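# Bring yellow sponge to desk, clear aisle cartons

## Task

Pick up the small yellow sponge from the shelving at the far end of the aisle and set it down directly on the desk surface, not on top of any carton. Also push or carry every empty carton lying on the aisle floor until each is entirely outside the aisle. The robot must not tip over or finish leaning. Anything that stays in place only because the robot is holding or pressing it at the end does not count.

## Robot and tools

Robot: a TidyBot++ mobile base (0.54 m long, 0.50 m wide, 0.38 m tall) on four driven casters, carrying one seven-joint arm with a two-finger gripper. The shoulder sits 0.12 m ahead of the base centre and 0.68 m above the floor. The arm begins folded with the hand pointing down; folded, it reaches up to 0.08 m past the base front and the elbow stands up to 1.15 m high.

Frames: the base frame has its origin on the floor below the base centre, x forward, y left, z up. hand_pose is reported in this frame: it is the midpoint between the finger pads; its z axis runs out along the fingers, its y axis is the closing direction. The odometry frame is the base frame as it was at the scene start. Heading is positive to the left, between -3.142 and 3.142. base_tilt is in degrees, positive when leaning forward or right.

execute_actions: argument "actions" is a list holding one action or none (an empty list just reports state and images). An action may contain "base", "joints", and optionally "speeds"; its motions start together. "base" holds exactly one key, each a relative offset from where the base last measured itself: translate_m (metres, forward positive, -2 to 2), strafe_m (metres, left positive, -2 to 2), rotate_rad (radians, counter-clockwise from above positive, -6.3 to 6.3). "joints" is one dictionary of absolute targets by name, in radians: joint_1_rad (any angle; arm turn about vertical, positive is clockwise from above, opposite to rotate_rad), joint_2_rad (shoulder, -2.249 to 2.249), joint_3_rad (any angle), joint_4_rad (elbow, -2.579 to 2.579), joint_5_rad (any angle), joint_6_rad (wrist, -2.099 to 2.099), joint_7_rad (any angle; hand pointing down, positive is counter-clockwise from above, at 1.57 the fingers open left/right), and gripper_pos (0 fully open, 1 fully closed; pad gap about 85 x (1 - gripper_pos) mm). Unlimited joints take the short way round, so turn them in steps below half a turn. "speeds" caps top speed for this action only: translate_m and strafe_m 0.05 to 0.5 m/s, rotate_rad 0.1 to 1.57 rad/s (the top values are the defaults). A base move that would need more than 8.667 s is refused; any unknown key or out-of-range number refuses the whole call. "cameras" chooses images: base_camera (644x364 pinhole, low on the front of the base), wrist_camera (644x476 fisheye, looking along the hand), or "all"; omitted or null means all, [] means none. A joint or base left out of an action may keep pushing toward its previous target.

wait: "seconds" from 0 to 10; commands nothing and returns state and images. zoom_image: "camera" plus "region" [x0, y0, x1, y1] in pixels of that camera's latest full image, origin top-left, at most 504 by 504. read_manual: optional "section", only "licences", moves nothing. finished_scene: "scene" integer; ends the current scene irreversibly after the robot has held the last command, and reports success.

Arm geometry: upper arm 0.42 m, forearm 0.31 m, hand 0.31 m to the hand point. With joint_1_rad 0, joint_3_rad 3.14, joint_5_rad 0 the arm stays in the vertical plane through base x. Angles from vertical (forward positive): upper arm = joint_2_rad; forearm = joint_2_rad - joint_4_rad; hand = that minus joint_6_rad. Forward reach from the shoulder is the sum of length x sin(angle), height the sum of length x cos(angle). A downward-pointing hand can go no higher than about 0.94 m above the floor, less when reaching far.

Result lines: base_status and joint_status describe how the last accepted action ended: "done" (for the base, wheels turned the full amount even if slipping), "off_target" (stopped away from target, may still push), "contact_stop" or "time_out" (target dropped, holds in place), "not_followed" with a "joint command not followed" and "cause:" line when a self-collision check withheld arm targets (those may be retried on later actions). A gripper that reads "off_target" after closing is holding something; "done" at 1 means empty. on_its_own lists uncommanded motion. base_odometry counts wheel turns only and drifts. motor_effort gives percent of maximum per motor, peak in brackets. Motor temperatures list one value per arm joint. Also watch for ARM HIT, MOTOR HOT (from 60 °C), OVER-TEMPERATURE FAULT (75 °C; arm sags, keys say limit_stop_at_motor_heat, resend them), and torque faults, which freeze the arm and gripper for 10 s while the base keeps going. Torque warnings appear at 56.7 N m (joints 1-4) and 29.4 N m (5-7).

Practical cautions: friction leaves joints slightly short; to correct, send each joint its previous command plus (desired minus read). hand_pose can be a centimetre or two off, so trust images, and keep fingertips clear of the floor. Held loads make the arm sag; never command a loaded joint to its current reading. A blocked base shoves hard and may still say "done". Do not drive while the arm is snagged above about 0.8 m, and avoid sideways pushes with a raised hand; these can tip the robot. Back away to straighten a lean. Place objects gently, avoid drops, slams and hard pushes, and release everything before finishing so nothing depends on the robot. Loose objects may occasionally get bumped by outside disturbances.

Each tool is called after ">>>" as name(argument=value, ...), one argument or row to a line, values as JSON.

## Session

>>> execute_actions(
  actions=[],
)

Scene clock: 0.00 s.
Motor temperatures (°C, as the motors report them): [34 31 30 29 34 36 39]
base_odometry: x=+0.000 y=+0.000 heading=+0.000 (m, m, rad; odometry frame)
base_tilt: forward=-0.7 right=-0.4 (deg)
base_status: not commanded
joint_positions: joint_1_rad=+0.031 joint_2_rad=-0.317 joint_3_rad=+3.180 joint_4_rad=-2.552 joint_5_rad=+0.033 joint_6_rad=-0.835 joint_7_rad=+1.550 gripper_pos=+0.000
joint_status: not commanded
motor_effort: joint_1_rad=+0 joint_2_rad=+0 joint_3_rad=-1 joint_4_rad=+8 joint_5_rad=+1 joint_6_rad=+0 joint_7_rad=+0 (%)
hand_pose: x=+0.2572 y=-0.0144 z=+0.5774 quat_wxyz=(+0.008, +0.999, -0.034, +0.035) (m; base frame)
pictures: base_camera, wrist_camera
Images, in order (width x height): base_camera 644x364, wrist_camera 644x476.

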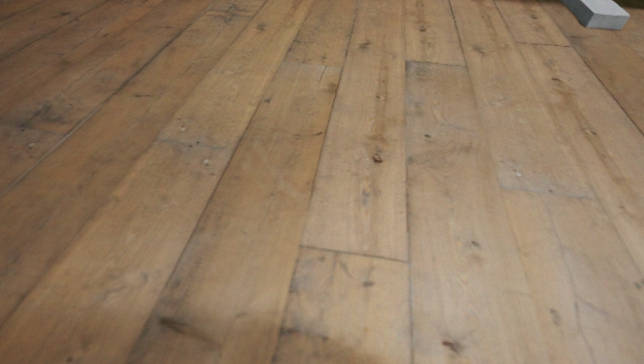

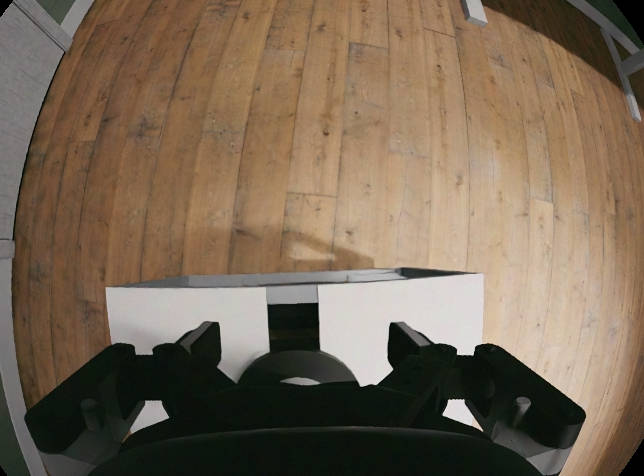

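Raise the hand to look ahead (hand angle ~1.9).

>>> execute_actions(
  actions=[
    {"joints":{"joint_2_rad":-0.35,"joint_4_rad":-2.0,"joint_6_rad":-0.25}},
  ],
  cameras=["wrist_camera"],
)

>>> execute_actions(
  actions=[
    {"base":{"rotate_rad":2.0}},
  ],
  cameras=["wrist_camera"],
)

>>> execute_actions(
  actions=[
    {"base":{"rotate_rad":2.1}},
  ],
  cameras=["wrist_camera"],
)

Scene clock: 2.67 s.
Motor temperatures (°C, as the motors report them): [34 31 30 29 34 36 39]
base_odometry: x=+0.000 y=+0.000 heading=+0.000 (m, m, rad; odometry frame)
base_tilt: forward=-0.7 right=-0.4 (deg)
base_status: not commanded
joint_positions: joint_1_rad=+0.031 joint_2_rad=-0.338 joint_3_rad=+3.180 joint_4_rad=-2.015 joint_5_rad=+0.033 joint_6_rad=-0.272 joint_7_rad=+1.550 gripper_pos=+0.000
joint_status: all done
motor_effort: joint_1_rad=+0(0) joint_2_rad=-8(9) joint_3_rad=-1(0) joint_4_rad=+19(20) joint_5_rad=+1(1) joint_6_rad=+9(10) joint_7_rad=+0(1) (%)
hand_pose: x=+0.5805 y=-0.0355 z=+0.9304 quat_wxyz=(+0.020, +0.827, -0.029, +0.561) (m; base frame)
pictures: wrist_camera
camera_calibration (this result's frames):
wrist_camera: T_world_to_cam=[[-0.107171, -0.994237, -0.00260067, 0.0223955], [-0.392754, 0.0447385, -0.918555, 1.13602], [0.913378, -0.097421, -0.395285, -0.0318217], [0, 0, 0, 1]] pos_world=[0.477641, -0.0316573, 1.03097]
Images, in order (width x height): wrist_camera 644x476.

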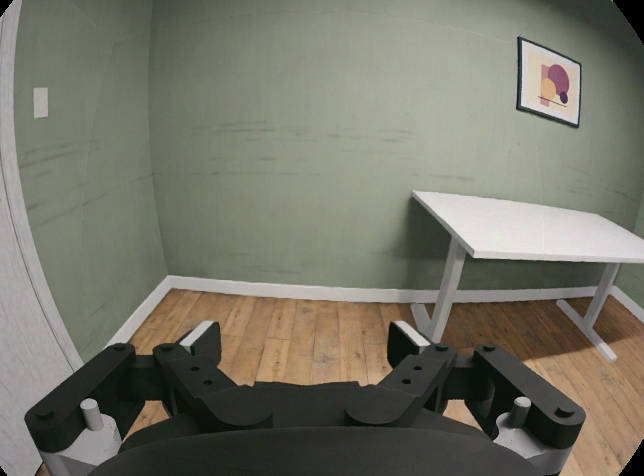

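Scene clock: 5.23 s.
Motor temperatures (°C, as the motors report them): [34 31 30 29 34 36 39]
base_odometry: x=+0.000 y=+0.000 heading=+2.000 (m, m, rad; odometry frame)
base_tilt: forward=-0.7 right=-0.4 (deg)
base_status: done
joint_positions: joint_1_rad=+0.031 joint_2_rad=-0.338 joint_3_rad=+3.180 joint_4_rad=-2.015 joint_5_rad=+0.033 joint_6_rad=-0.272 joint_7_rad=+1.550 gripper_pos=+0.000
joint_status: not commanded
motor_effort: joint_1_rad=+0(1) joint_2_rad=-8(10) joint_3_rad=+0(1) joint_4_rad=+19(20) joint_5_rad=+1(1) joint_6_rad=+9(9) joint_7_rad=+0(0) (%)
hand_pose: x=+0.5805 y=-0.0355 z=+0.9305 quat_wxyz=(+0.020, +0.827, -0.029, +0.561) (m; base frame)
pictures: wrist_camera
camera_calibration (this result's frames):
wrist_camera: T_world_to_cam=[[-0.107202, -0.994234, -0.00261469, 0.0224091], [-0.392706, 0.0447588, -0.918574, 1.13603], [0.913395, -0.0974464, -0.39524, -0.0318625], [0, 0, 0, 1]] pos_world=[0.47763, -0.0316723, 1.03099]
Images, in order (width x height): wrist_camera 644x476.

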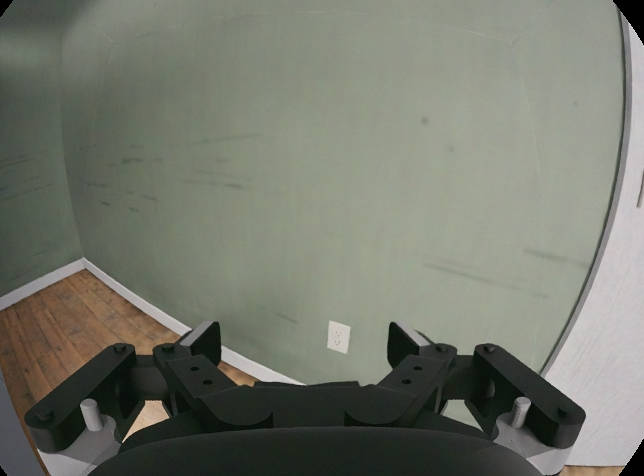

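Scene clock: 7.87 s.
Motor temperatures (°C, as the motors report them): [34 31 30 29 34 36 39]
base_odometry: x=+0.000 y=+0.000 heading=-2.184 (m, m, rad; odometry frame)
base_tilt: forward=-0.7 right=-0.4 (deg)
base_status: done
joint_positions: joint_1_rad=+0.031 joint_2_rad=-0.338 joint_3_rad=+3.180 joint_4_rad=-2.015 joint_5_rad=+0.033 joint_6_rad=-0.272 joint_7_rad=+1.550 gripper_pos=+0.000
joint_status: not commanded
motor_effort: joint_1_rad=+0(2) joint_2_rad=-8(11) joint_3_rad=+0(2) joint_4_rad=+19(20) joint_5_rad=+1(0) joint_6_rad=+9(9) joint_7_rad=+0(0) (%)
hand_pose: x=+0.5805 y=-0.0356 z=+0.9305 quat_wxyz=(+0.020, +0.827, -0.029, +0.561) (m; base frame)
pictures: wrist_camera
camera_calibration (this result's frames):
wrist_camera: T_world_to_cam=[[-0.107227, -0.994231, -0.00262337, 0.0224179], [-0.392705, 0.0447766, -0.918574, 1.13603], [0.913392, -0.0974656, -0.39524, -0.0318621], [0, 0, 0, 1]] pos_world=[0.47763, -0.0316843, 1.03099]
Images, in order (width x height): wrist_camera 644x476.

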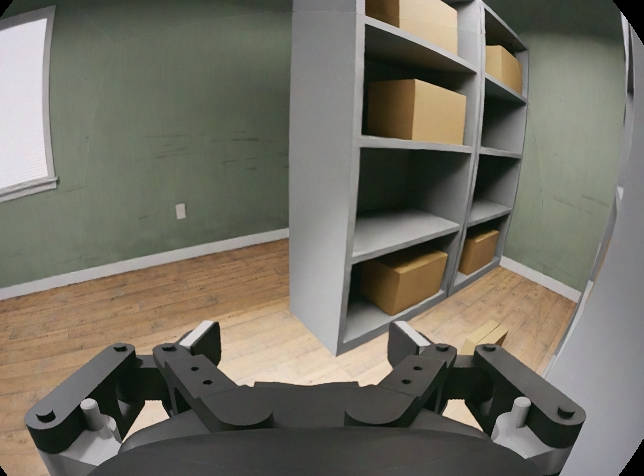

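>>> execute_actions(
  actions=[
    {"base":{"rotate_rad":-1.06},"joints":{"joint_1_rad":0,"joint_3_rad":3.14,"joint_5_rad":0,"joint_2_rad":-0.6,"joint_4_rad":-2.2,"joint_6_rad":-0.5}},
  ],
  cameras=[],
)

>>> execute_actions(
  actions=[
    {"base":{"strafe_m":0.65}},
  ],
)

Scene clock: 10.63 s.
Motor temperatures (°C, as the motors report them): [34 31 30 29 34 36 39]
base_odometry: x=+0.000 y=+0.000 heading=+3.040 (m, m, rad; odometry frame)
base_tilt: forward=-0.7 right=-0.4 (deg)
base_status: done
joint_positions: joint_1_rad=+0.019 joint_2_rad=-0.594 joint_3_rad=+3.154 joint_4_rad=-2.185 joint_5_rad=+0.021 joint_6_rad=-0.476 joint_7_rad=+1.550 gripper_pos=+0.000
joint_status: all done
motor_effort: joint_1_rad=+0(1) joint_2_rad=-1(10) joint_3_rad=+0(1) joint_4_rad=+20(20) joint_5_rad=+1(1) joint_6_rad=+9(10) joint_7_rad=+0(0) (%)
hand_pose: x=+0.4716 y=-0.0131 z=+0.8762 quat_wxyz=(+0.008, +0.859, -0.017, +0.512) (m; base frame)
pictures: none
No camera images: the call's "cameras" was empty. Leave "cameras" out to get every camera's image.

Scene clock: 13.30 s.
Motor temperatures (°C, as the motors report them): [34 31 30 29 34 36 39]
base_odometry: x=-0.067 y=-0.647 heading=+3.039 (m, m, rad; odometry frame)
base_tilt: forward=-0.7 right=-0.4 (deg)
base_status: done
joint_positions: joint_1_rad=+0.018 joint_2_rad=-0.594 joint_3_rad=+3.150 joint_4_rad=-2.185 joint_5_rad=+0.021 joint_6_rad=-0.476 joint_7_rad=+1.550 gripper_pos=+0.000
joint_status: not commanded
motor_effort: joint_1_rad=+0(0) joint_2_rad=-1(1) joint_3_rad=+0(1) joint_4_rad=+19(19) joint_5_rad=+1(1) joint_6_rad=+9(9) joint_7_rad=+0(1) (%)
hand_pose: x=+0.4716 y=-0.0117 z=+0.8762 quat_wxyz=(+0.008, +0.859, -0.016, +0.512) (m; base frame)
pictures: base_camera, wrist_camera
camera_calibration (this result's frames):
wrist_camera: T_world_to_cam=[[-0.0715027, -0.997439, -0.00169952, 0.0166599], [-0.498656, 0.0372224, -0.866, 1.04615], [0.863846, -0.0610739, -0.500041, 0.164113], [0, 0, 0, 1]] pos_world=[0.381091, -0.0122999, 0.988055]
Images, in order (width x height): base_camera 644x364, wrist_camera 644x476.

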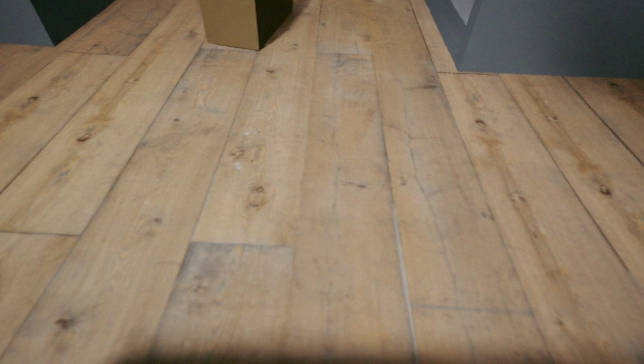

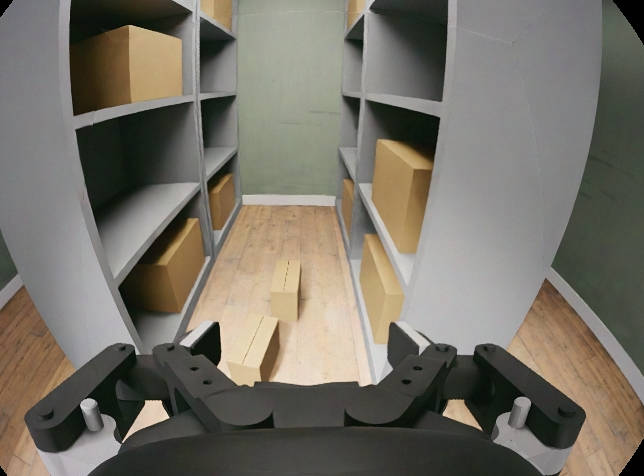

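>>> execute_actions(
  actions=[
    {"base":{"strafe_m":0.17}},
  ],
  cameras=[],
)

>>> execute_actions(
  actions=[
    {"base":{"translate_m":0.6},"joints":{"joint_2_rad":0.5,"joint_4_rad":-1.4,"joint_6_rad":-1.1,"joint_7_rad":1.57}},
  ],
)

Scene clock: 16.33 s.
Motor temperatures (°C, as the motors report them): [34 31 30 29 34 36 39]
base_odometry: x=-0.084 y=-0.816 heading=+3.039 (m, m, rad; odometry frame)
base_tilt: forward=-0.7 right=-0.4 (deg)
base_status: done
joint_positions: joint_1_rad=+0.018 joint_2_rad=-0.594 joint_3_rad=+3.146 joint_4_rad=-2.185 joint_5_rad=+0.021 joint_6_rad=-0.476 joint_7_rad=+1.550 gripper_pos=+0.000
joint_status: not commanded
motor_effort: joint_1_rad=+0(1) joint_2_rad=-1(1) joint_3_rad=+0(2) joint_4_rad=+19(19) joint_5_rad=+1(1) joint_6_rad=+9(9) joint_7_rad=+0(1) (%)
hand_pose: x=+0.4716 y=-0.0100 z=+0.8762 quat_wxyz=(+0.008, +0.859, -0.014, +0.512) (m; base frame)
pictures: none
No camera images: the call's "cameras" was empty. Leave "cameras" out to get every camera's image.

Scene clock: 18.90 s.
Motor temperatures (°C, as the motors report them): [34 31 30 29 34 36 39]
base_odometry: x=-0.681 y=-0.755 heading=+3.039 (m, m, rad; odometry frame)
base_tilt: forward=-0.6 right=-0.4 (deg)
base_status: done
joint_positions: joint_1_rad=+0.018 joint_2_rad=+0.501 joint_3_rad=+3.146 joint_4_rad=-1.418 joint_5_rad=+0.021 joint_6_rad=-1.072 joint_7_rad=+1.550 gripper_pos=+0.000
joint_status: all done
motor_effort: joint_1_rad=+0(1) joint_2_rad=-32(34) joint_3_rad=-1(0) joint_4_rad=+16(20) joint_5_rad=+1(1) joint_6_rad=+2(9) joint_7_rad=+0(0) (%)
hand_pose: x=+0.6633 y=-0.0167 z=+0.6361 quat_wxyz=(+0.011, +0.997, -0.017, +0.076) (m; base frame)
pictures: base_camera, wrist_camera
camera_calibration (this result's frames):
wrist_camera: T_world_to_cam=[[-0.057344, -0.9972, 0.0480013, -0.016034], [-0.990935, 0.051001, -0.124288, 0.789022], [0.121492, -0.0546933, -0.991084, 0.682976], [0, 0, 0, 1]] pos_world=[0.697974, -0.0188758, 0.775723]
Images, in order (width x height): base_camera 644x364, wrist_camera 644x476.

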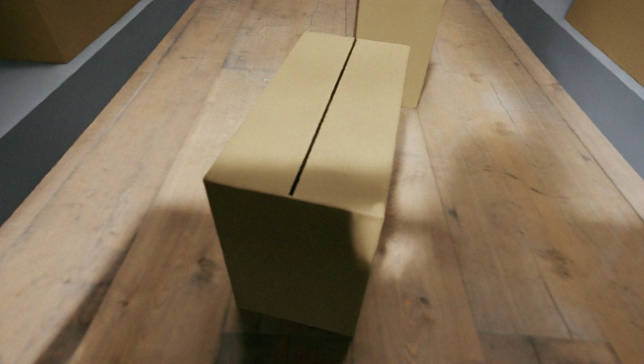

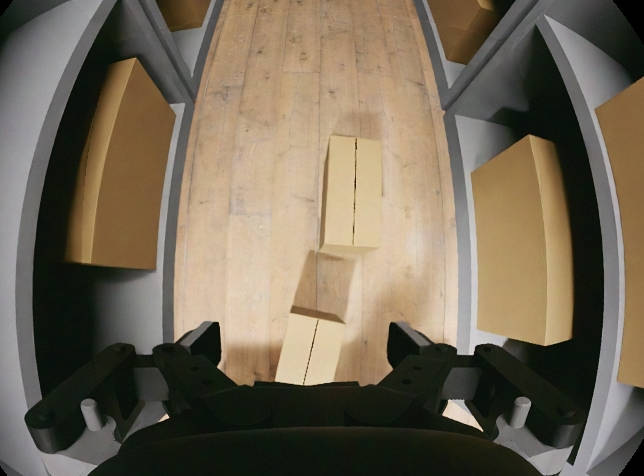

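>>> execute_actions(
  actions=[
    {"joints":{"joint_1_rad":0.09,"joint_2_rad":1.139,"joint_4_rad":-1.349,"joint_6_rad":-0.65}},
  ],
  cameras=[],
)

>>> execute_actions(
  actions=[
    {"joints":{"joint_2_rad":1.567,"joint_4_rad":-1.06,"joint_6_rad":-0.505}},
  ],
)

Scene clock: 22.83 s.
Motor temperatures (°C, as the motors report them): [34 31 30 29 34 36 39]
base_odometry: x=-0.681 y=-0.755 heading=+3.039 (m, m, rad; odometry frame)
base_tilt: forward=-0.6 right=-0.4 (deg)
base_status: not commanded
joint_positions: joint_1_rad=+0.070 joint_2_rad=+1.138 joint_3_rad=+3.146 joint_4_rad=-1.368 joint_5_rad=+0.021 joint_6_rad=-0.677 joint_7_rad=+1.550 gripper_pos=+0.000
joint_status: all done
motor_effort: joint_1_rad=+0(1) joint_2_rad=-41(44) joint_3_rad=-1(2) joint_4_rad=+9(14) joint_5_rad=+1(1) joint_6_rad=+1(2) joint_7_rad=+0(0) (%)
hand_pose: x=+0.6727 y=-0.0442 z=+0.2940 quat_wxyz=(+0.008, +0.999, -0.038, -0.021) (m; base frame)
pictures: none
No camera images: the call's "cameras" was empty. Leave "cameras" out to get every camera's image.

Scene clock: 24.73 s.
Motor temperatures (°C, as the motors report them): [34 31 30 29 34 36 39]
base_odometry: x=-0.681 y=-0.755 heading=+3.039 (m, m, rad; odometry frame)
base_tilt: forward=-0.6 right=-0.4 (deg)
base_status: not commanded
joint_positions: joint_1_rad=+0.070 joint_2_rad=+1.568 joint_3_rad=+3.146 joint_4_rad=-1.078 joint_5_rad=+0.021 joint_6_rad=-0.532 joint_7_rad=+1.550 gripper_pos=+0.000
joint_status: all done
motor_effort: joint_1_rad=+0(0) joint_2_rad=-42(45) joint_3_rad=-2(1) joint_4_rad=+7(9) joint_5_rad=+1(1) joint_6_rad=+1(1) joint_7_rad=+1(1) (%)
hand_pose: x=+0.6757 y=-0.0436 z=+0.0951 quat_wxyz=(+0.007, +0.999, -0.036, -0.019) (m; base frame)
pictures: base_camera, wrist_camera
camera_calibration (this result's frames):
wrist_camera: T_world_to_cam=[[-0.0876316, -0.994984, 0.048246, 0.00429319], [-0.993797, 0.0906509, 0.0644225, 0.721124], [-0.0684729, -0.0423013, -0.996756, 0.273259], [0, 0, 0, 1]] pos_world=[0.735738, -0.0495397, 0.225709]
Images, in order (width x height): base_camera 644x364, wrist_camera 644x476.

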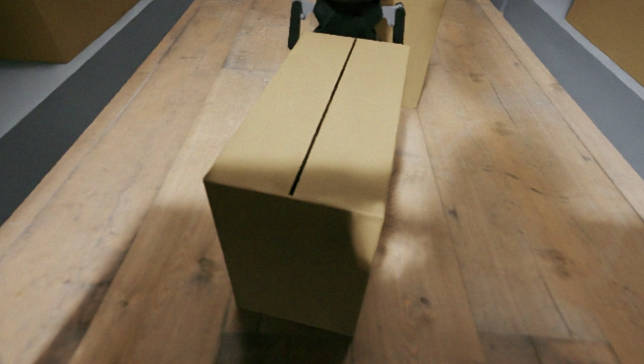

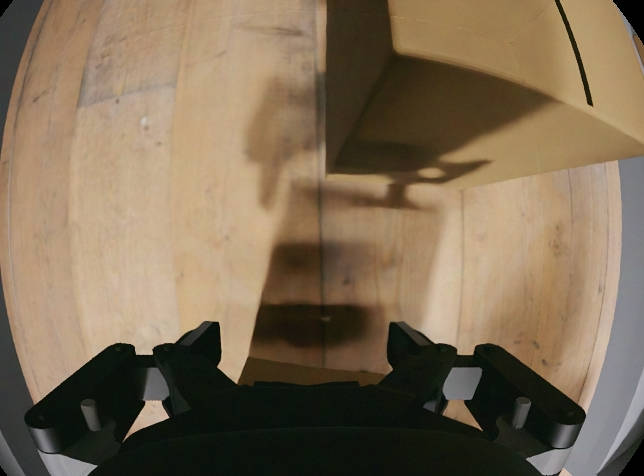

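>>> execute_actions(
  actions=[
    {"base":{"translate_m":-0.6},"speeds":{"translate_m":0.25}},
  ],
)

Scene clock: 28.37 s.
Motor temperatures (°C, as the motors report them): [34 31 30 29 34 36 39]
base_odometry: x=-0.084 y=-0.816 heading=+3.039 (m, m, rad; odometry frame)
base_tilt: forward=-0.7 right=-0.4 (deg)
base_status: done
joint_positions: joint_1_rad=+0.074 joint_2_rad=+1.568 joint_3_rad=+3.146 joint_4_rad=-1.071 joint_5_rad=+0.021 joint_6_rad=-0.528 joint_7_rad=+1.550 gripper_pos=+0.000
joint_status: not commanded
motor_effort: joint_1_rad=+0(3) joint_2_rad=-43(43) joint_3_rad=-2(2) joint_4_rad=+6(8) joint_5_rad=+1(1) joint_6_rad=+0(1) joint_7_rad=+0(0) (%)
hand_pose: x=+0.6811 y=-0.0464 z=+0.0961 quat_wxyz=(+0.007, +0.999, -0.039, -0.013) (m; base frame)
pictures: base_camera, wrist_camera
camera_calibration (this result's frames):
wrist_camera: T_world_to_cam=[[-0.0926222, -0.994551, 0.0478418, 0.00541818], [-0.994066, 0.0951162, 0.0527884, 0.728198], [-0.0570513, -0.0426685, -0.997459, 0.26677], [0, 0, 0, 1]] pos_world=[0.739598, -0.0524921, 0.227393]
Images, in order (width x height): base_camera 644x364, wrist_camera 644x476.

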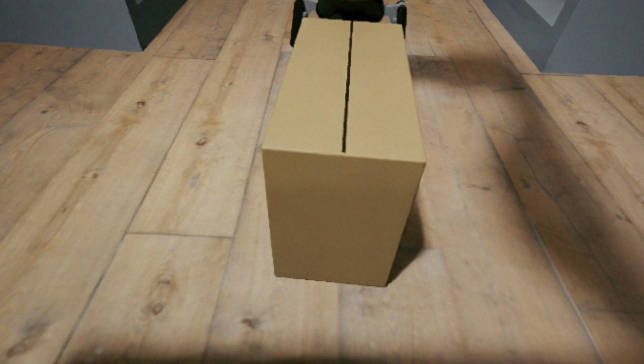

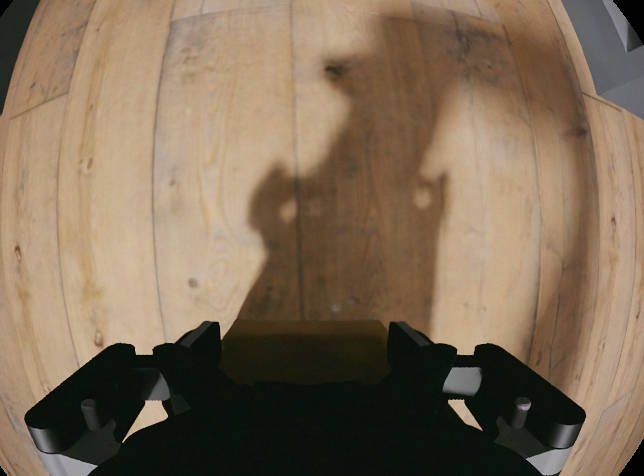

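>>> execute_actions(
  actions=[
    {"base":{"translate_m":0.05},"joints":{"joint_1_rad":-0.3}},
  ],
  cameras=[],
)

>>> execute_actions(
  actions=[
    {"base":{"translate_m":-0.17},"joints":{"joint_7_rad":2.88}},
  ],
  cameras=["base_camera"],
)

>>> execute_actions(
  actions=[
    {"base":{"strafe_m":-0.65},"speeds":{"strafe_m":0.25}},
  ],
)

Scene clock: 30.93 s.
Motor temperatures (°C, as the motors report them): [34 31 30 29 34 36 39]
base_odometry: x=-0.134 y=-0.811 heading=+3.038 (m, m, rad; odometry frame)
base_tilt: forward=-0.7 right=-0.4 (deg)
base_status: done
joint_positions: joint_1_rad=-0.302 joint_2_rad=+1.567 joint_3_rad=+3.141 joint_4_rad=-1.067 joint_5_rad=+0.020 joint_6_rad=-0.527 joint_7_rad=+1.550 gripper_pos=+0.000
joint_status: all done
motor_effort: joint_1_rad=+0(4) joint_2_rad=-42(43) joint_3_rad=-2(3) joint_4_rad=+7(8) joint_5_rad=+1(1) joint_6_rad=+1(1) joint_7_rad=+0(1) (%)
hand_pose: x=+0.6609 y=+0.1672 z=+0.0973 quat_wxyz=(+0.006, +0.989, +0.149, -0.009) (m; base frame)
pictures: none
No camera images: the call's "cameras" was empty. Leave "cameras" out to get every camera's image.

Scene clock: 32.50 s.
Motor temperatures (°C, as the motors report them): [34 31 30 29 34 36 39]
base_odometry: x=+0.035 y=-0.829 heading=+3.039 (m, m, rad; odometry frame)
base_tilt: forward=-0.6 right=-0.4 (deg)
base_status: done
joint_positions: joint_1_rad=-0.302 joint_2_rad=+1.568 joint_3_rad=+3.141 joint_4_rad=-1.067 joint_5_rad=+0.020 joint_6_rad=-0.527 joint_7_rad=+2.877 gripper_pos=+0.000
joint_status: all done
motor_effort: joint_1_rad=+0(4) joint_2_rad=-42(43) joint_3_rad=-2(3) joint_4_rad=+7(9) joint_5_rad=+1(0) joint_6_rad=+0(1) joint_7_rad=+0(1) (%)
hand_pose: x=+0.6608 y=+0.1670 z=+0.0969 quat_wxyz=(-0.001, +0.687, +0.726, -0.011) (m; base frame)
pictures: base_camera
Images, in order (width x height): base_camera 644x364.

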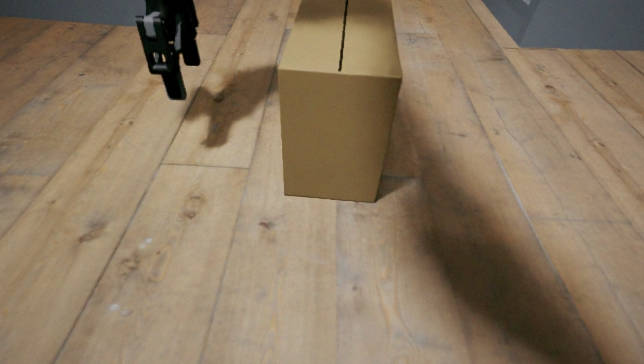

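Scene clock: 35.93 s.
Motor temperatures (°C, as the motors report them): [34 32 30 29 34 36 39]
base_odometry: x=+0.102 y=-0.182 heading=+3.039 (m, m, rad; odometry frame)
base_tilt: forward=-0.6 right=-0.4 (deg)
base_status: done
joint_positions: joint_1_rad=-0.300 joint_2_rad=+1.568 joint_3_rad=+3.141 joint_4_rad=-1.067 joint_5_rad=+0.020 joint_6_rad=-0.527 joint_7_rad=+2.877 gripper_pos=+0.000
joint_status: not commanded
motor_effort: joint_1_rad=+0(5) joint_2_rad=-42(42) joint_3_rad=-2(3) joint_4_rad=+7(8) joint_5_rad=+1(0) joint_6_rad=+1(1) joint_7_rad=+0(1) (%)
hand_pose: x=+0.6610 y=+0.1664 z=+0.0969 quat_wxyz=(-0.001, +0.688, +0.726, -0.011) (m; base frame)
pictures: base_camera, wrist_camera
camera_calibration (this result's frames):
wrist_camera: T_world_to_cam=[[0.999208, 0.0368041, 0.0151288, -0.674986], [0.0361489, -0.998484, 0.0415142, 0.189993], [0.0166338, -0.0409345, -0.999023, 0.226724], [0, 0, 0, 1]] pos_world=[0.663812, 0.223828, 0.228827]
Images, in order (width x height): base_camera 644x364, wrist_camera 644x476.

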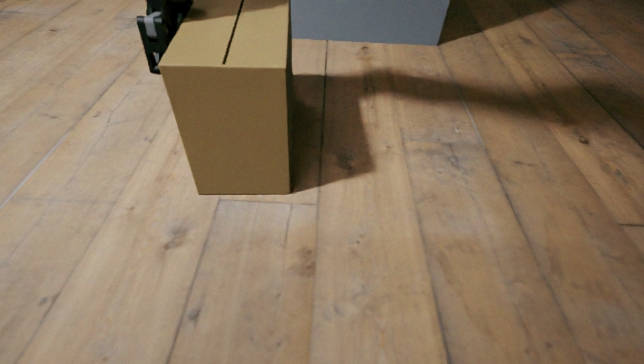

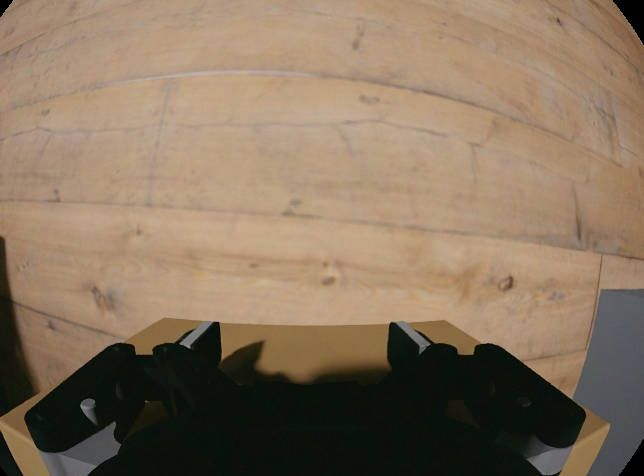

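>>> execute_actions(
  actions=[
    {"base":{"strafe_m":0.57}},
  ],
  cameras=[],
)

>>> execute_actions(
  actions=[
    {"base":{"translate_m":1.17},"joints":{"joint_7_rad":1.62}},
  ],
)

Scene clock: 39.10 s.
Motor temperatures (°C, as the motors report them): [34 32 30 29 34 36 39]
base_odometry: x=+0.044 y=-0.749 heading=+3.039 (m, m, rad; odometry frame)
base_tilt: forward=-0.6 right=-0.4 (deg)
base_status: done
joint_positions: joint_1_rad=-0.305 joint_2_rad=+1.568 joint_3_rad=+3.141 joint_4_rad=-1.067 joint_5_rad=+0.020 joint_6_rad=-0.526 joint_7_rad=+2.877 gripper_pos=+0.000
joint_status: not commanded
motor_effort: joint_1_rad=+0(4) joint_2_rad=-43(44) joint_3_rad=-2(4) joint_4_rad=+7(8) joint_5_rad=+1(0) joint_6_rad=+0(0) joint_7_rad=+0(0) (%)
hand_pose: x=+0.6606 y=+0.1690 z=+0.0970 quat_wxyz=(-0.001, +0.686, +0.727, -0.011) (m; base frame)
pictures: none
No camera images: the call's "cameras" was empty. Leave "cameras" out to get every camera's image.

Scene clock: 42.77 s.
Motor temperatures (°C, as the motors report them): [34 32 30 29 34 36 39]
base_odometry: x=-1.120 y=-0.630 heading=+3.040 (m, m, rad; odometry frame)
base_tilt: forward=-0.6 right=-0.4 (deg)
base_status: done
joint_positions: joint_1_rad=-0.305 joint_2_rad=+1.568 joint_3_rad=+3.141 joint_4_rad=-1.067 joint_5_rad=+0.020 joint_6_rad=-0.526 joint_7_rad=+1.623 gripper_pos=+0.000
joint_status: all done
motor_effort: joint_1_rad=+0(1) joint_2_rad=-42(44) joint_3_rad=-1(2) joint_4_rad=+7(8) joint_5_rad=+1(1) joint_6_rad=+0(1) joint_7_rad=+0(0) (%)
hand_pose: x=+0.6606 y=+0.1690 z=+0.0970 quat_wxyz=(+0.006, +0.983, +0.186, -0.009) (m; base frame)
pictures: base_camera, wrist_camera
camera_calibration (this result's frames):
wrist_camera: T_world_to_cam=[[0.34995, -0.935896, 0.0404093, -0.0838516], [-0.936296, -0.348078, 0.0468227, 0.724619], [-0.0297556, -0.0542207, -0.998086, 0.259656], [0, 0, 0, 1]] pos_world=[0.715528, 0.187826, 0.228618]
Images, in order (width x height): base_camera 644x364, wrist_camera 644x476.

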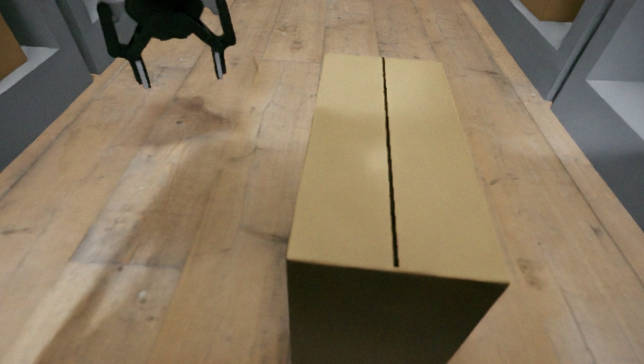

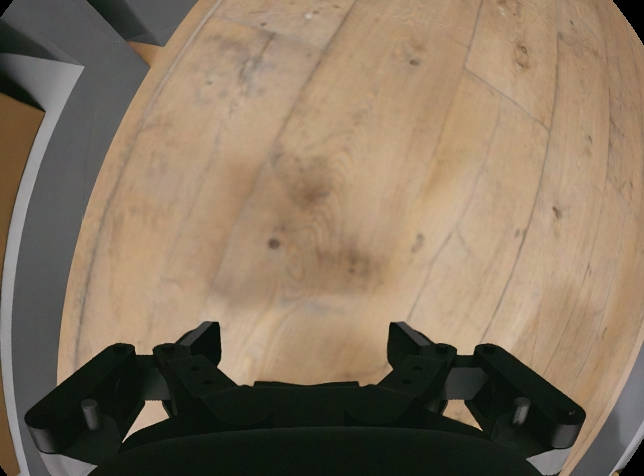

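>>> execute_actions(
  actions=[
    {"joints":{"joint_1_rad":0.125,"joint_7_rad":1.7}},
  ],
  cameras=[],
)

>>> execute_actions(
  actions=[
    {"base":{"translate_m":-1.05},"speeds":{"translate_m":0.3}},
  ],
  cameras=["base_camera"],
)

>>> execute_actions(
  actions=[
    {"base":{"translate_m":0.05},"joints":{"joint_1_rad":0.42}},
  ],
  cameras=[],
)

>>> execute_actions(
  actions=[
    {"base":{"translate_m":-0.14},"joints":{"joint_7_rad":0.42}},
  ],
  cameras=["base_camera"],
)

Scene clock: 45.80 s.
Motor temperatures (°C, as the motors report them): [34 32 30 29 34 36 39]
base_odometry: x=-1.120 y=-0.630 heading=+3.040 (m, m, rad; odometry frame)
base_tilt: forward=-0.6 right=-0.4 (deg)
base_status: not commanded
joint_positions: joint_1_rad=+0.125 joint_2_rad=+1.568 joint_3_rad=+3.142 joint_4_rad=-1.067 joint_5_rad=+0.020 joint_6_rad=-0.526 joint_7_rad=+1.675 gripper_pos=+0.000
joint_status: all done
motor_effort: joint_1_rad=+0(5) joint_2_rad=-42(43) joint_3_rad=-2(4) joint_4_rad=+7(7) joint_5_rad=+1(0) joint_6_rad=+1(1) joint_7_rad=+0(0) (%)
hand_pose: x=+0.6818 y=-0.0723 z=+0.0970 quat_wxyz=(+0.004, +1.000, -0.002, -0.010) (m; base frame)
pictures: none
No camera images: the call's "cameras" was empty. Leave "cameras" out to get every camera's image.

Scene clock: 50.27 s.
Motor temperatures (°C, as the motors report them): [34 32 30 29 34 36 39]
base_odometry: x=-0.076 y=-0.737 heading=+3.040 (m, m, rad; odometry frame)
base_tilt: forward=-0.6 right=-0.4 (deg)
base_status: done
joint_positions: joint_1_rad=+0.125 joint_2_rad=+1.568 joint_3_rad=+3.142 joint_4_rad=-1.066 joint_5_rad=+0.020 joint_6_rad=-0.525 joint_7_rad=+1.675 gripper_pos=+0.000
joint_status: not commanded
motor_effort: joint_1_rad=+0(5) joint_2_rad=-43(44) joint_3_rad=-2(4) joint_4_rad=+7(8) joint_5_rad=+1(0) joint_6_rad=+1(0) joint_7_rad=+1(1) (%)
hand_pose: x=+0.6829 y=-0.0724 z=+0.0973 quat_wxyz=(+0.004, +1.000, -0.002, -0.009) (m; base frame)
pictures: base_camera
Images, in order (width x height): base_camera 644x364.

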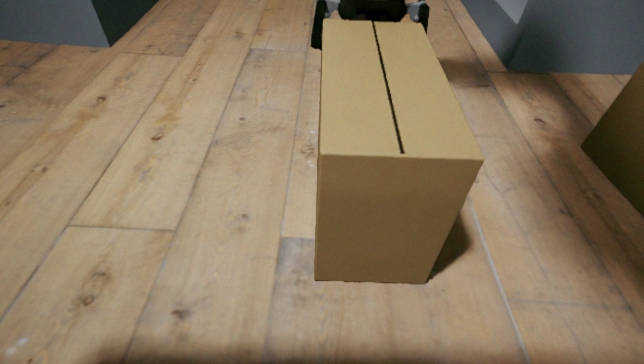

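Scene clock: 51.80 s.
Motor temperatures (°C, as the motors report them): [34 32 30 29 34 36 39]
base_odometry: x=-0.125 y=-0.732 heading=+3.040 (m, m, rad; odometry frame)
base_tilt: forward=-0.7 right=-0.3 (deg)
base_status: done
joint_positions: joint_1_rad=+0.423 joint_2_rad=+1.567 joint_3_rad=+3.142 joint_4_rad=-1.065 joint_5_rad=+0.020 joint_6_rad=-0.525 joint_7_rad=+1.675 gripper_pos=+0.000
joint_status: all done
motor_effort: joint_1_rad=-1(5) joint_2_rad=-42(43) joint_3_rad=-2(4) joint_4_rad=+7(8) joint_5_rad=+1(0) joint_6_rad=+1(1) joint_7_rad=+1(1) (%)
hand_pose: x=+0.6376 y=-0.2360 z=+0.0980 quat_wxyz=(+0.003, +0.989, -0.151, -0.008) (m; base frame)
pictures: none
No camera images: the call's "cameras" was empty. Leave "cameras" out to get every camera's image.

Scene clock: 53.33 s.
Motor temperatures (°C, as the motors report them): [34 33 30 29 34 36 39]
base_odometry: x=+0.014 y=-0.746 heading=+3.040 (m, m, rad; odometry frame)
base_tilt: forward=-0.7 right=-0.3 (deg)
base_status: done
joint_positions: joint_1_rad=+0.423 joint_2_rad=+1.567 joint_3_rad=+3.142 joint_4_rad=-1.065 joint_5_rad=+0.020 joint_6_rad=-0.525 joint_7_rad=+0.423 gripper_pos=+0.000
joint_status: all done
motor_effort: joint_1_rad=+0(2) joint_2_rad=-41(43) joint_3_rad=-2(3) joint_4_rad=+6(8) joint_5_rad=+1(0) joint_6_rad=+0(2) joint_7_rad=+0(0) (%)
hand_pose: x=+0.6372 y=-0.2359 z=+0.0976 quat_wxyz=(+0.008, +0.713, -0.701, -0.005) (m; base frame)
pictures: base_camera
Images, in order (width x height): base_camera 644x364.

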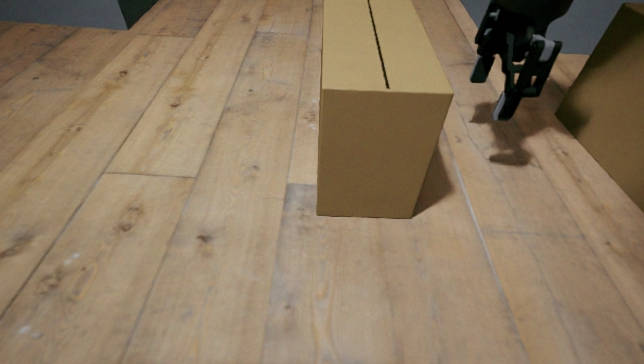

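>>> execute_actions(
  actions=[
    {"base":{"strafe_m":0.78},"speeds":{"strafe_m":0.28}},
  ],
  cameras=["base_camera"],
)

>>> execute_actions(
  actions=[
    {"base":{"strafe_m":-0.72}},
  ],
  cameras=[],
)

>>> execute_actions(
  actions=[
    {"base":{"translate_m":1.5},"joints":{"joint_1_rad":0,"joint_2_rad":-0.6,"joint_4_rad":-2.3,"joint_6_rad":-0.1,"joint_7_rad":1.57}},
  ],
)

Scene clock: 57.67 s.
Motor temperatures (°C, as the motors report them): [34 33 30 29 34 36 39]
base_odometry: x=-0.065 y=-1.522 heading=+3.040 (m, m, rad; odometry frame)
base_tilt: forward=-0.6 right=-0.4 (deg)
base_status: done
joint_positions: joint_1_rad=+0.422 joint_2_rad=+1.567 joint_3_rad=+3.142 joint_4_rad=-1.065 joint_5_rad=+0.020 joint_6_rad=-0.525 joint_7_rad=+0.423 gripper_pos=+0.000
joint_status: not commanded
motor_effort: joint_1_rad=+0(4) joint_2_rad=-42(43) joint_3_rad=-1(3) joint_4_rad=+7(8) joint_5_rad=+1(0) joint_6_rad=+1(0) joint_7_rad=+0(1) (%)
hand_pose: x=+0.6376 y=-0.2349 z=+0.0976 quat_wxyz=(+0.008, +0.713, -0.701, -0.005) (m; base frame)
pictures: base_camera
Images, in order (width x height): base_camera 644x364.

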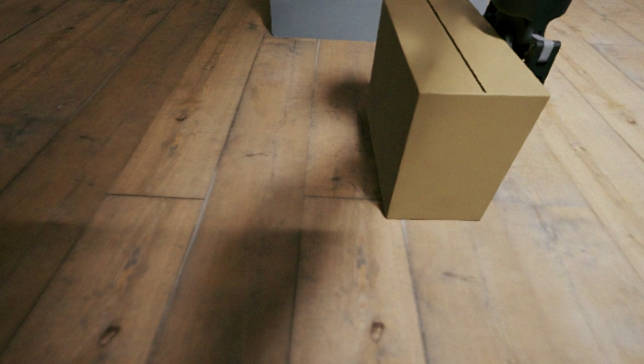

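Scene clock: 60.57 s.
Motor temperatures (°C, as the motors report them): [34 33 30 29 34 36 39]
base_odometry: x=+0.008 y=-0.806 heading=+3.040 (m, m, rad; odometry frame)
base_tilt: forward=-0.6 right=-0.3 (deg)
base_status: done
joint_positions: joint_1_rad=+0.420 joint_2_rad=+1.567 joint_3_rad=+3.142 joint_4_rad=-1.064 joint_5_rad=+0.019 joint_6_rad=-0.524 joint_7_rad=+0.423 gripper_pos=+0.000
joint_status: not commanded
motor_effort: joint_1_rad=+0(4) joint_2_rad=-42(44) joint_3_rad=-2(3) joint_4_rad=+7(9) joint_5_rad=+1(1) joint_6_rad=+1(0) joint_7_rad=+0(1) (%)
hand_pose: x=+0.6384 y=-0.2340 z=+0.0976 quat_wxyz=(+0.007, +0.714, -0.700, -0.005) (m; base frame)
pictures: none
No camera images: the call's "cameras" was empty. Leave "cameras" out to get every camera's image.

Scene clock: 64.90 s.
Motor temperatures (°C, as the motors report them): [34 33 30 29 34 36 39]
base_odometry: x=-1.484 y=-0.653 heading=+3.039 (m, m, rad; odometry frame)
base_tilt: forward=-0.7 right=-0.4 (deg)
base_status: done
joint_positions: joint_1_rad=+0.022 joint_2_rad=-0.594 joint_3_rad=+3.142 joint_4_rad=-2.281 joint_5_rad=+0.019 joint_6_rad=-0.125 joint_7_rad=+1.546 gripper_pos=+0.000
joint_status: all done
motor_effort: joint_1_rad=+0(3) joint_2_rad=-1(46) joint_3_rad=+0(3) joint_4_rad=+20(19) joint_5_rad=+1(1) joint_6_rad=+10(9) joint_7_rad=+1(0) (%)
hand_pose: x=+0.4980 y=-0.0081 z=+0.9193 quat_wxyz=(+0.006, +0.787, -0.012, +0.617) (m; base frame)
pictures: base_camera, wrist_camera
camera_calibration (this result's frames):
wrist_camera: T_world_to_cam=[[-0.0617977, -0.997994, -0.0137606, 0.0284078], [-0.265489, 0.0297267, -0.963655, 1.07013], [0.962131, -0.0558984, -0.266794, -0.100231], [0, 0, 0, 1]] pos_world=[0.382299, -0.00906344, 1.00489]
Images, in order (width x height): base_camera 644x364, wrist_camera 644x476.

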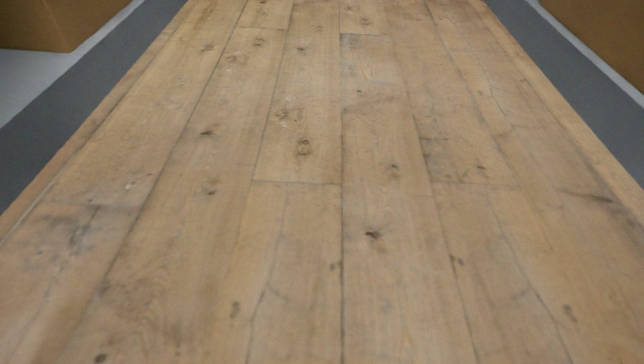

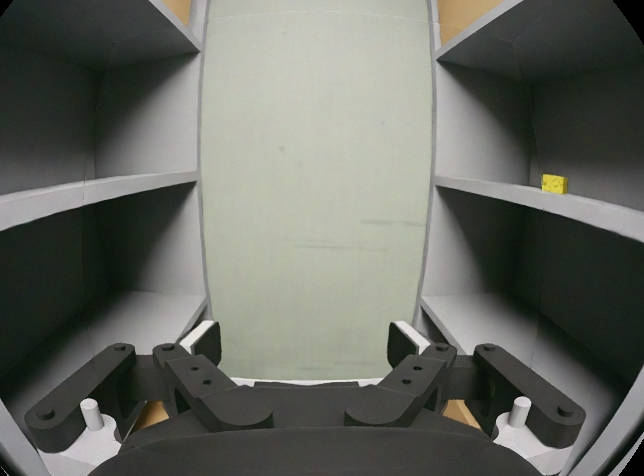

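>>> execute_actions(
  actions=[
    {"base":{"translate_m":0.68},"joints":{"joint_1_rad":1.6,"joint_2_rad":-0.7,"joint_4_rad":-2.0,"joint_6_rad":-0.45}},
  ],
)

Scene clock: 68.50 s.
Motor temperatures (°C, as the motors report them): [34 33 30 29 34 36 39]
base_odometry: x=-2.161 y=-0.583 heading=+3.039 (m, m, rad; odometry frame)
base_tilt: forward=-0.7 right=-0.4 (deg)
base_status: done
joint_positions: joint_1_rad=+1.581 joint_2_rad=-0.686 joint_3_rad=+3.142 joint_4_rad=-2.021 joint_5_rad=+0.019 joint_6_rad=-0.422 joint_7_rad=+1.546 gripper_pos=+0.000
joint_status: all done
motor_effort: joint_1_rad=+0(1) joint_2_rad=+2(2) joint_3_rad=+0(1) joint_4_rad=+19(20) joint_5_rad=+1(1) joint_6_rad=+9(10) joint_7_rad=+0(1) (%)
hand_pose: x=+0.1140 y=-0.3450 z=+1.0235 quat_wxyz=(+0.454, +0.537, -0.551, +0.449) (m; base frame)
pictures: base_camera, wrist_camera
camera_calibration (this result's frames):
wrist_camera: T_world_to_cam=[[-0.998369, 0.0546621, -0.0165031, 0.14269], [0.0276849, 0.210629, -0.977174, 1.12148], [-0.0499384, -0.976037, -0.211799, 0.0198036], [0, 0, 0, 1]] pos_world=[0.112398, -0.224687, 1.10243]
Images, in order (width x height): base_camera 644x364, wrist_camera 644x476.

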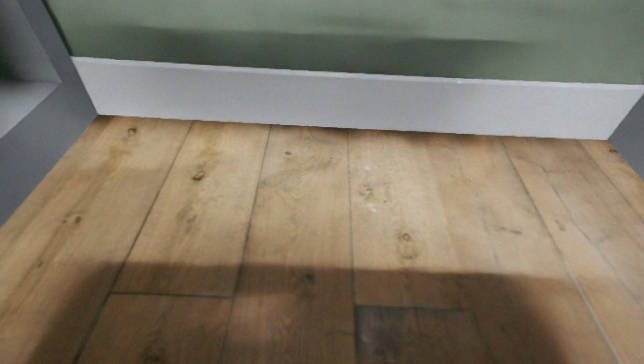

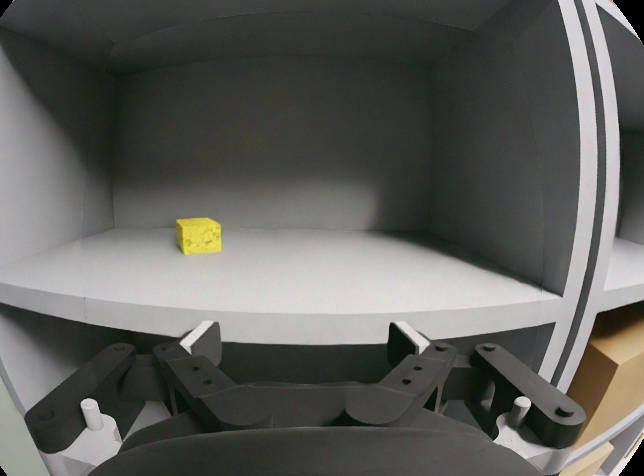

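>>> execute_actions(
  actions=[
    {"base":{"translate_m":0.18},"joints":{"joint_2_rad":-0.36,"joint_4_rad":-1.73,"joint_6_rad":-0.54}},
  ],
  cameras=[],
)

>>> execute_actions(
  actions=[
    {"base":{"strafe_m":-0.12},"speeds":{"strafe_m":0.15}},
  ],
)

Scene clock: 71.20 s.
Motor temperatures (°C, as the motors report them): [34 33 30 29 34 36 39]
base_odometry: x=-2.340 y=-0.564 heading=+3.039 (m, m, rad; odometry frame)
base_tilt: forward=-0.7 right=-0.4 (deg)
base_status: done
joint_positions: joint_1_rad=+1.581 joint_2_rad=-0.360 joint_3_rad=+3.140 joint_4_rad=-1.751 joint_5_rad=+0.019 joint_6_rad=-0.512 joint_7_rad=+1.546 gripper_pos=+0.000
joint_status: all done
motor_effort: joint_1_rad=+0(1) joint_2_rad=-8(9) joint_3_rad=-1(3) joint_4_rad=+20(20) joint_5_rad=+1(1) joint_6_rad=+10(11) joint_7_rad=+1(0) (%)
hand_pose: x=+0.1133 y=-0.4553 z=+1.0301 quat_wxyz=(+0.413, +0.569, -0.583, +0.407) (m; base frame)
pictures: none
No camera images: the call's "cameras" was empty. Leave "cameras" out to get every camera's image.

Scene clock: 72.67 s.
Motor temperatures (°C, as the motors report them): [34 33 30 29 34 36 39]
base_odometry: x=-2.328 y=-0.445 heading=+3.040 (m, m, rad; odometry frame)
base_tilt: forward=-0.7 right=-0.3 (deg)
base_status: done
joint_positions: joint_1_rad=+1.582 joint_2_rad=-0.358 joint_3_rad=+3.140 joint_4_rad=-1.750 joint_5_rad=+0.019 joint_6_rad=-0.514 joint_7_rad=+1.546 gripper_pos=+0.000
joint_status: not commanded
motor_effort: joint_1_rad=+0(0) joint_2_rad=-8(10) joint_3_rad=+0(0) joint_4_rad=+20(21) joint_5_rad=+1(1) joint_6_rad=+10(10) joint_7_rad=+1(0) (%)
hand_pose: x=+0.1132 y=-0.4558 z=+1.0298 quat_wxyz=(+0.413, +0.569, -0.583, +0.407) (m; base frame)
pictures: base_camera, wrist_camera
camera_calibration (this result's frames):
wrist_camera: T_world_to_cam=[[-0.998319, 0.0572058, -0.00928611, 0.141688], [0.028944, 0.353328, -0.935052, 1.17245], [-0.0502093, -0.933749, -0.35439, 0.0790724], [0, 0, 0, 1]] pos_world=[0.111484, -0.348531, 1.12564]
Images, in order (width x height): base_camera 644x364, wrist_camera 644x476.

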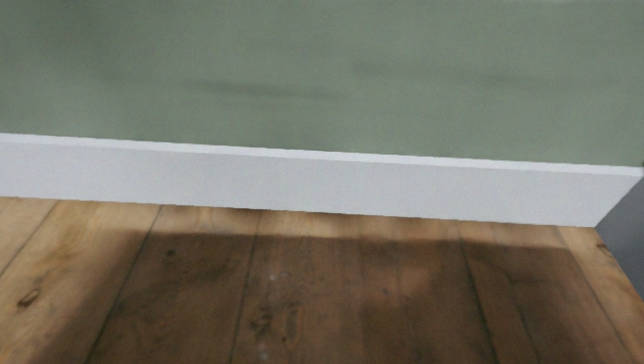

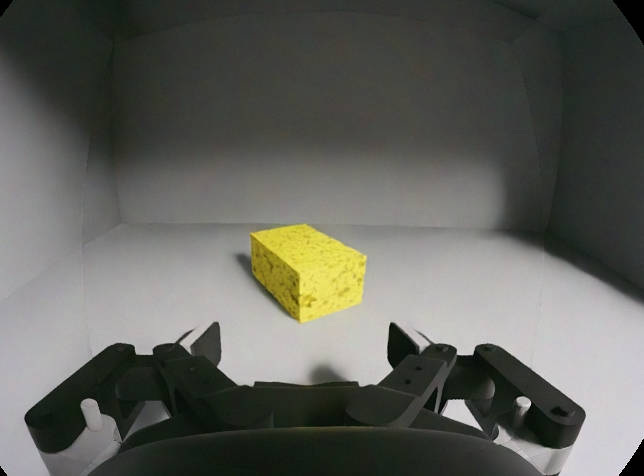

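>>> execute_actions(
  actions=[
    {"base":{"translate_m":-0.355},"joints":{"joint_1_rad":1.0}},
  ],
  cameras=["wrist_camera"],
)

Scene clock: 75.90 s.
Motor temperatures (°C, as the motors report them): [34 33 30 29 34 36 39]
base_odometry: x=-1.974 y=-0.481 heading=+3.040 (m, m, rad; odometry frame)
base_tilt: forward=-0.7 right=-0.3 (deg)
base_status: done
joint_positions: joint_1_rad=+1.020 joint_2_rad=-0.358 joint_3_rad=+3.140 joint_4_rad=-1.749 joint_5_rad=+0.019 joint_6_rad=-0.515 joint_7_rad=+1.546 gripper_pos=+0.000
joint_status: all done
motor_effort: joint_1_rad=+0(1) joint_2_rad=-7(8) joint_3_rad=+0(2) joint_4_rad=+19(20) joint_5_rad=+1(1) joint_6_rad=+9(10) joint_7_rad=+0(0) (%)
hand_pose: x=+0.3568 y=-0.3888 z=+1.0300 quat_wxyz=(+0.284, +0.709, -0.403, +0.505) (m; base frame)
pictures: wrist_camera
camera_calibration (this result's frames):
wrist_camera: T_world_to_cam=[[-0.875419, -0.483273, -0.00941332, 0.127225], [-0.163547, 0.314468, -0.935074, 1.19557], [0.454856, -0.817041, -0.354329, 0.0190374], [0, 0, 0, 1]] pos_world=[0.298246, -0.298928, 1.12588]
Images, in order (width x height): wrist_camera 644x476.

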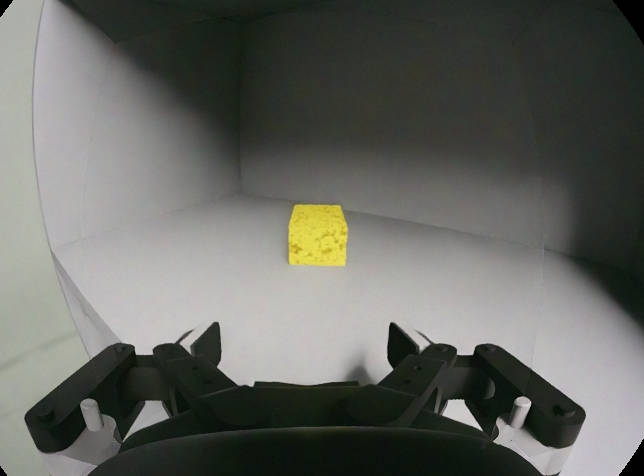

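>>> execute_actions(
  actions=[
    {"base":{"translate_m":-0.02},"joints":{"joint_2_rad":-0.051,"joint_4_rad":-1.503,"joint_6_rad":-0.405}},
  ],
  cameras=["wrist_camera"],
)

Scene clock: 78.30 s.
Motor temperatures (°C, as the motors report them): [34 33 30 29 34 36 39]
base_odometry: x=-1.954 y=-0.483 heading=+3.040 (m, m, rad; odometry frame)
base_tilt: forward=-0.7 right=-0.4 (deg)
base_status: done
joint_positions: joint_1_rad=+1.018 joint_2_rad=-0.048 joint_3_rad=+3.141 joint_4_rad=-1.525 joint_5_rad=+0.019 joint_6_rad=-0.433 joint_7_rad=+1.546 gripper_pos=+0.000
joint_status: all done
motor_effort: joint_1_rad=+0(1) joint_2_rad=-18(20) joint_3_rad=-1(2) joint_4_rad=+19(21) joint_5_rad=+1(1) joint_6_rad=+9(11) joint_7_rad=+0(0) (%)
hand_pose: x=+0.4260 y=-0.4997 z=+1.0279 quat_wxyz=(+0.282, +0.710, -0.402, +0.504) (m; base frame)
pictures: wrist_camera
camera_calibration (this result's frames):
wrist_camera: T_world_to_cam=[[-0.874272, -0.485346, -0.0094071, 0.132684], [-0.166559, 0.318118, -0.933305, 1.24107], [0.455968, -0.814396, -0.35896, -0.0981694], [0, 0, 0, 1]] pos_world=[0.367475, -0.410358, 1.12431]
Images, in order (width x height): wrist_camera 644x476.

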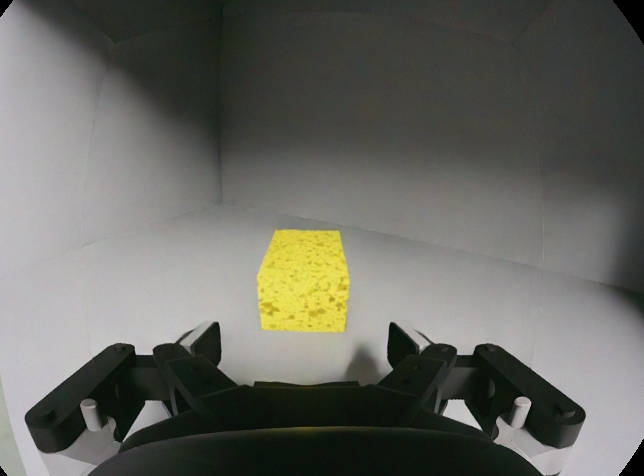

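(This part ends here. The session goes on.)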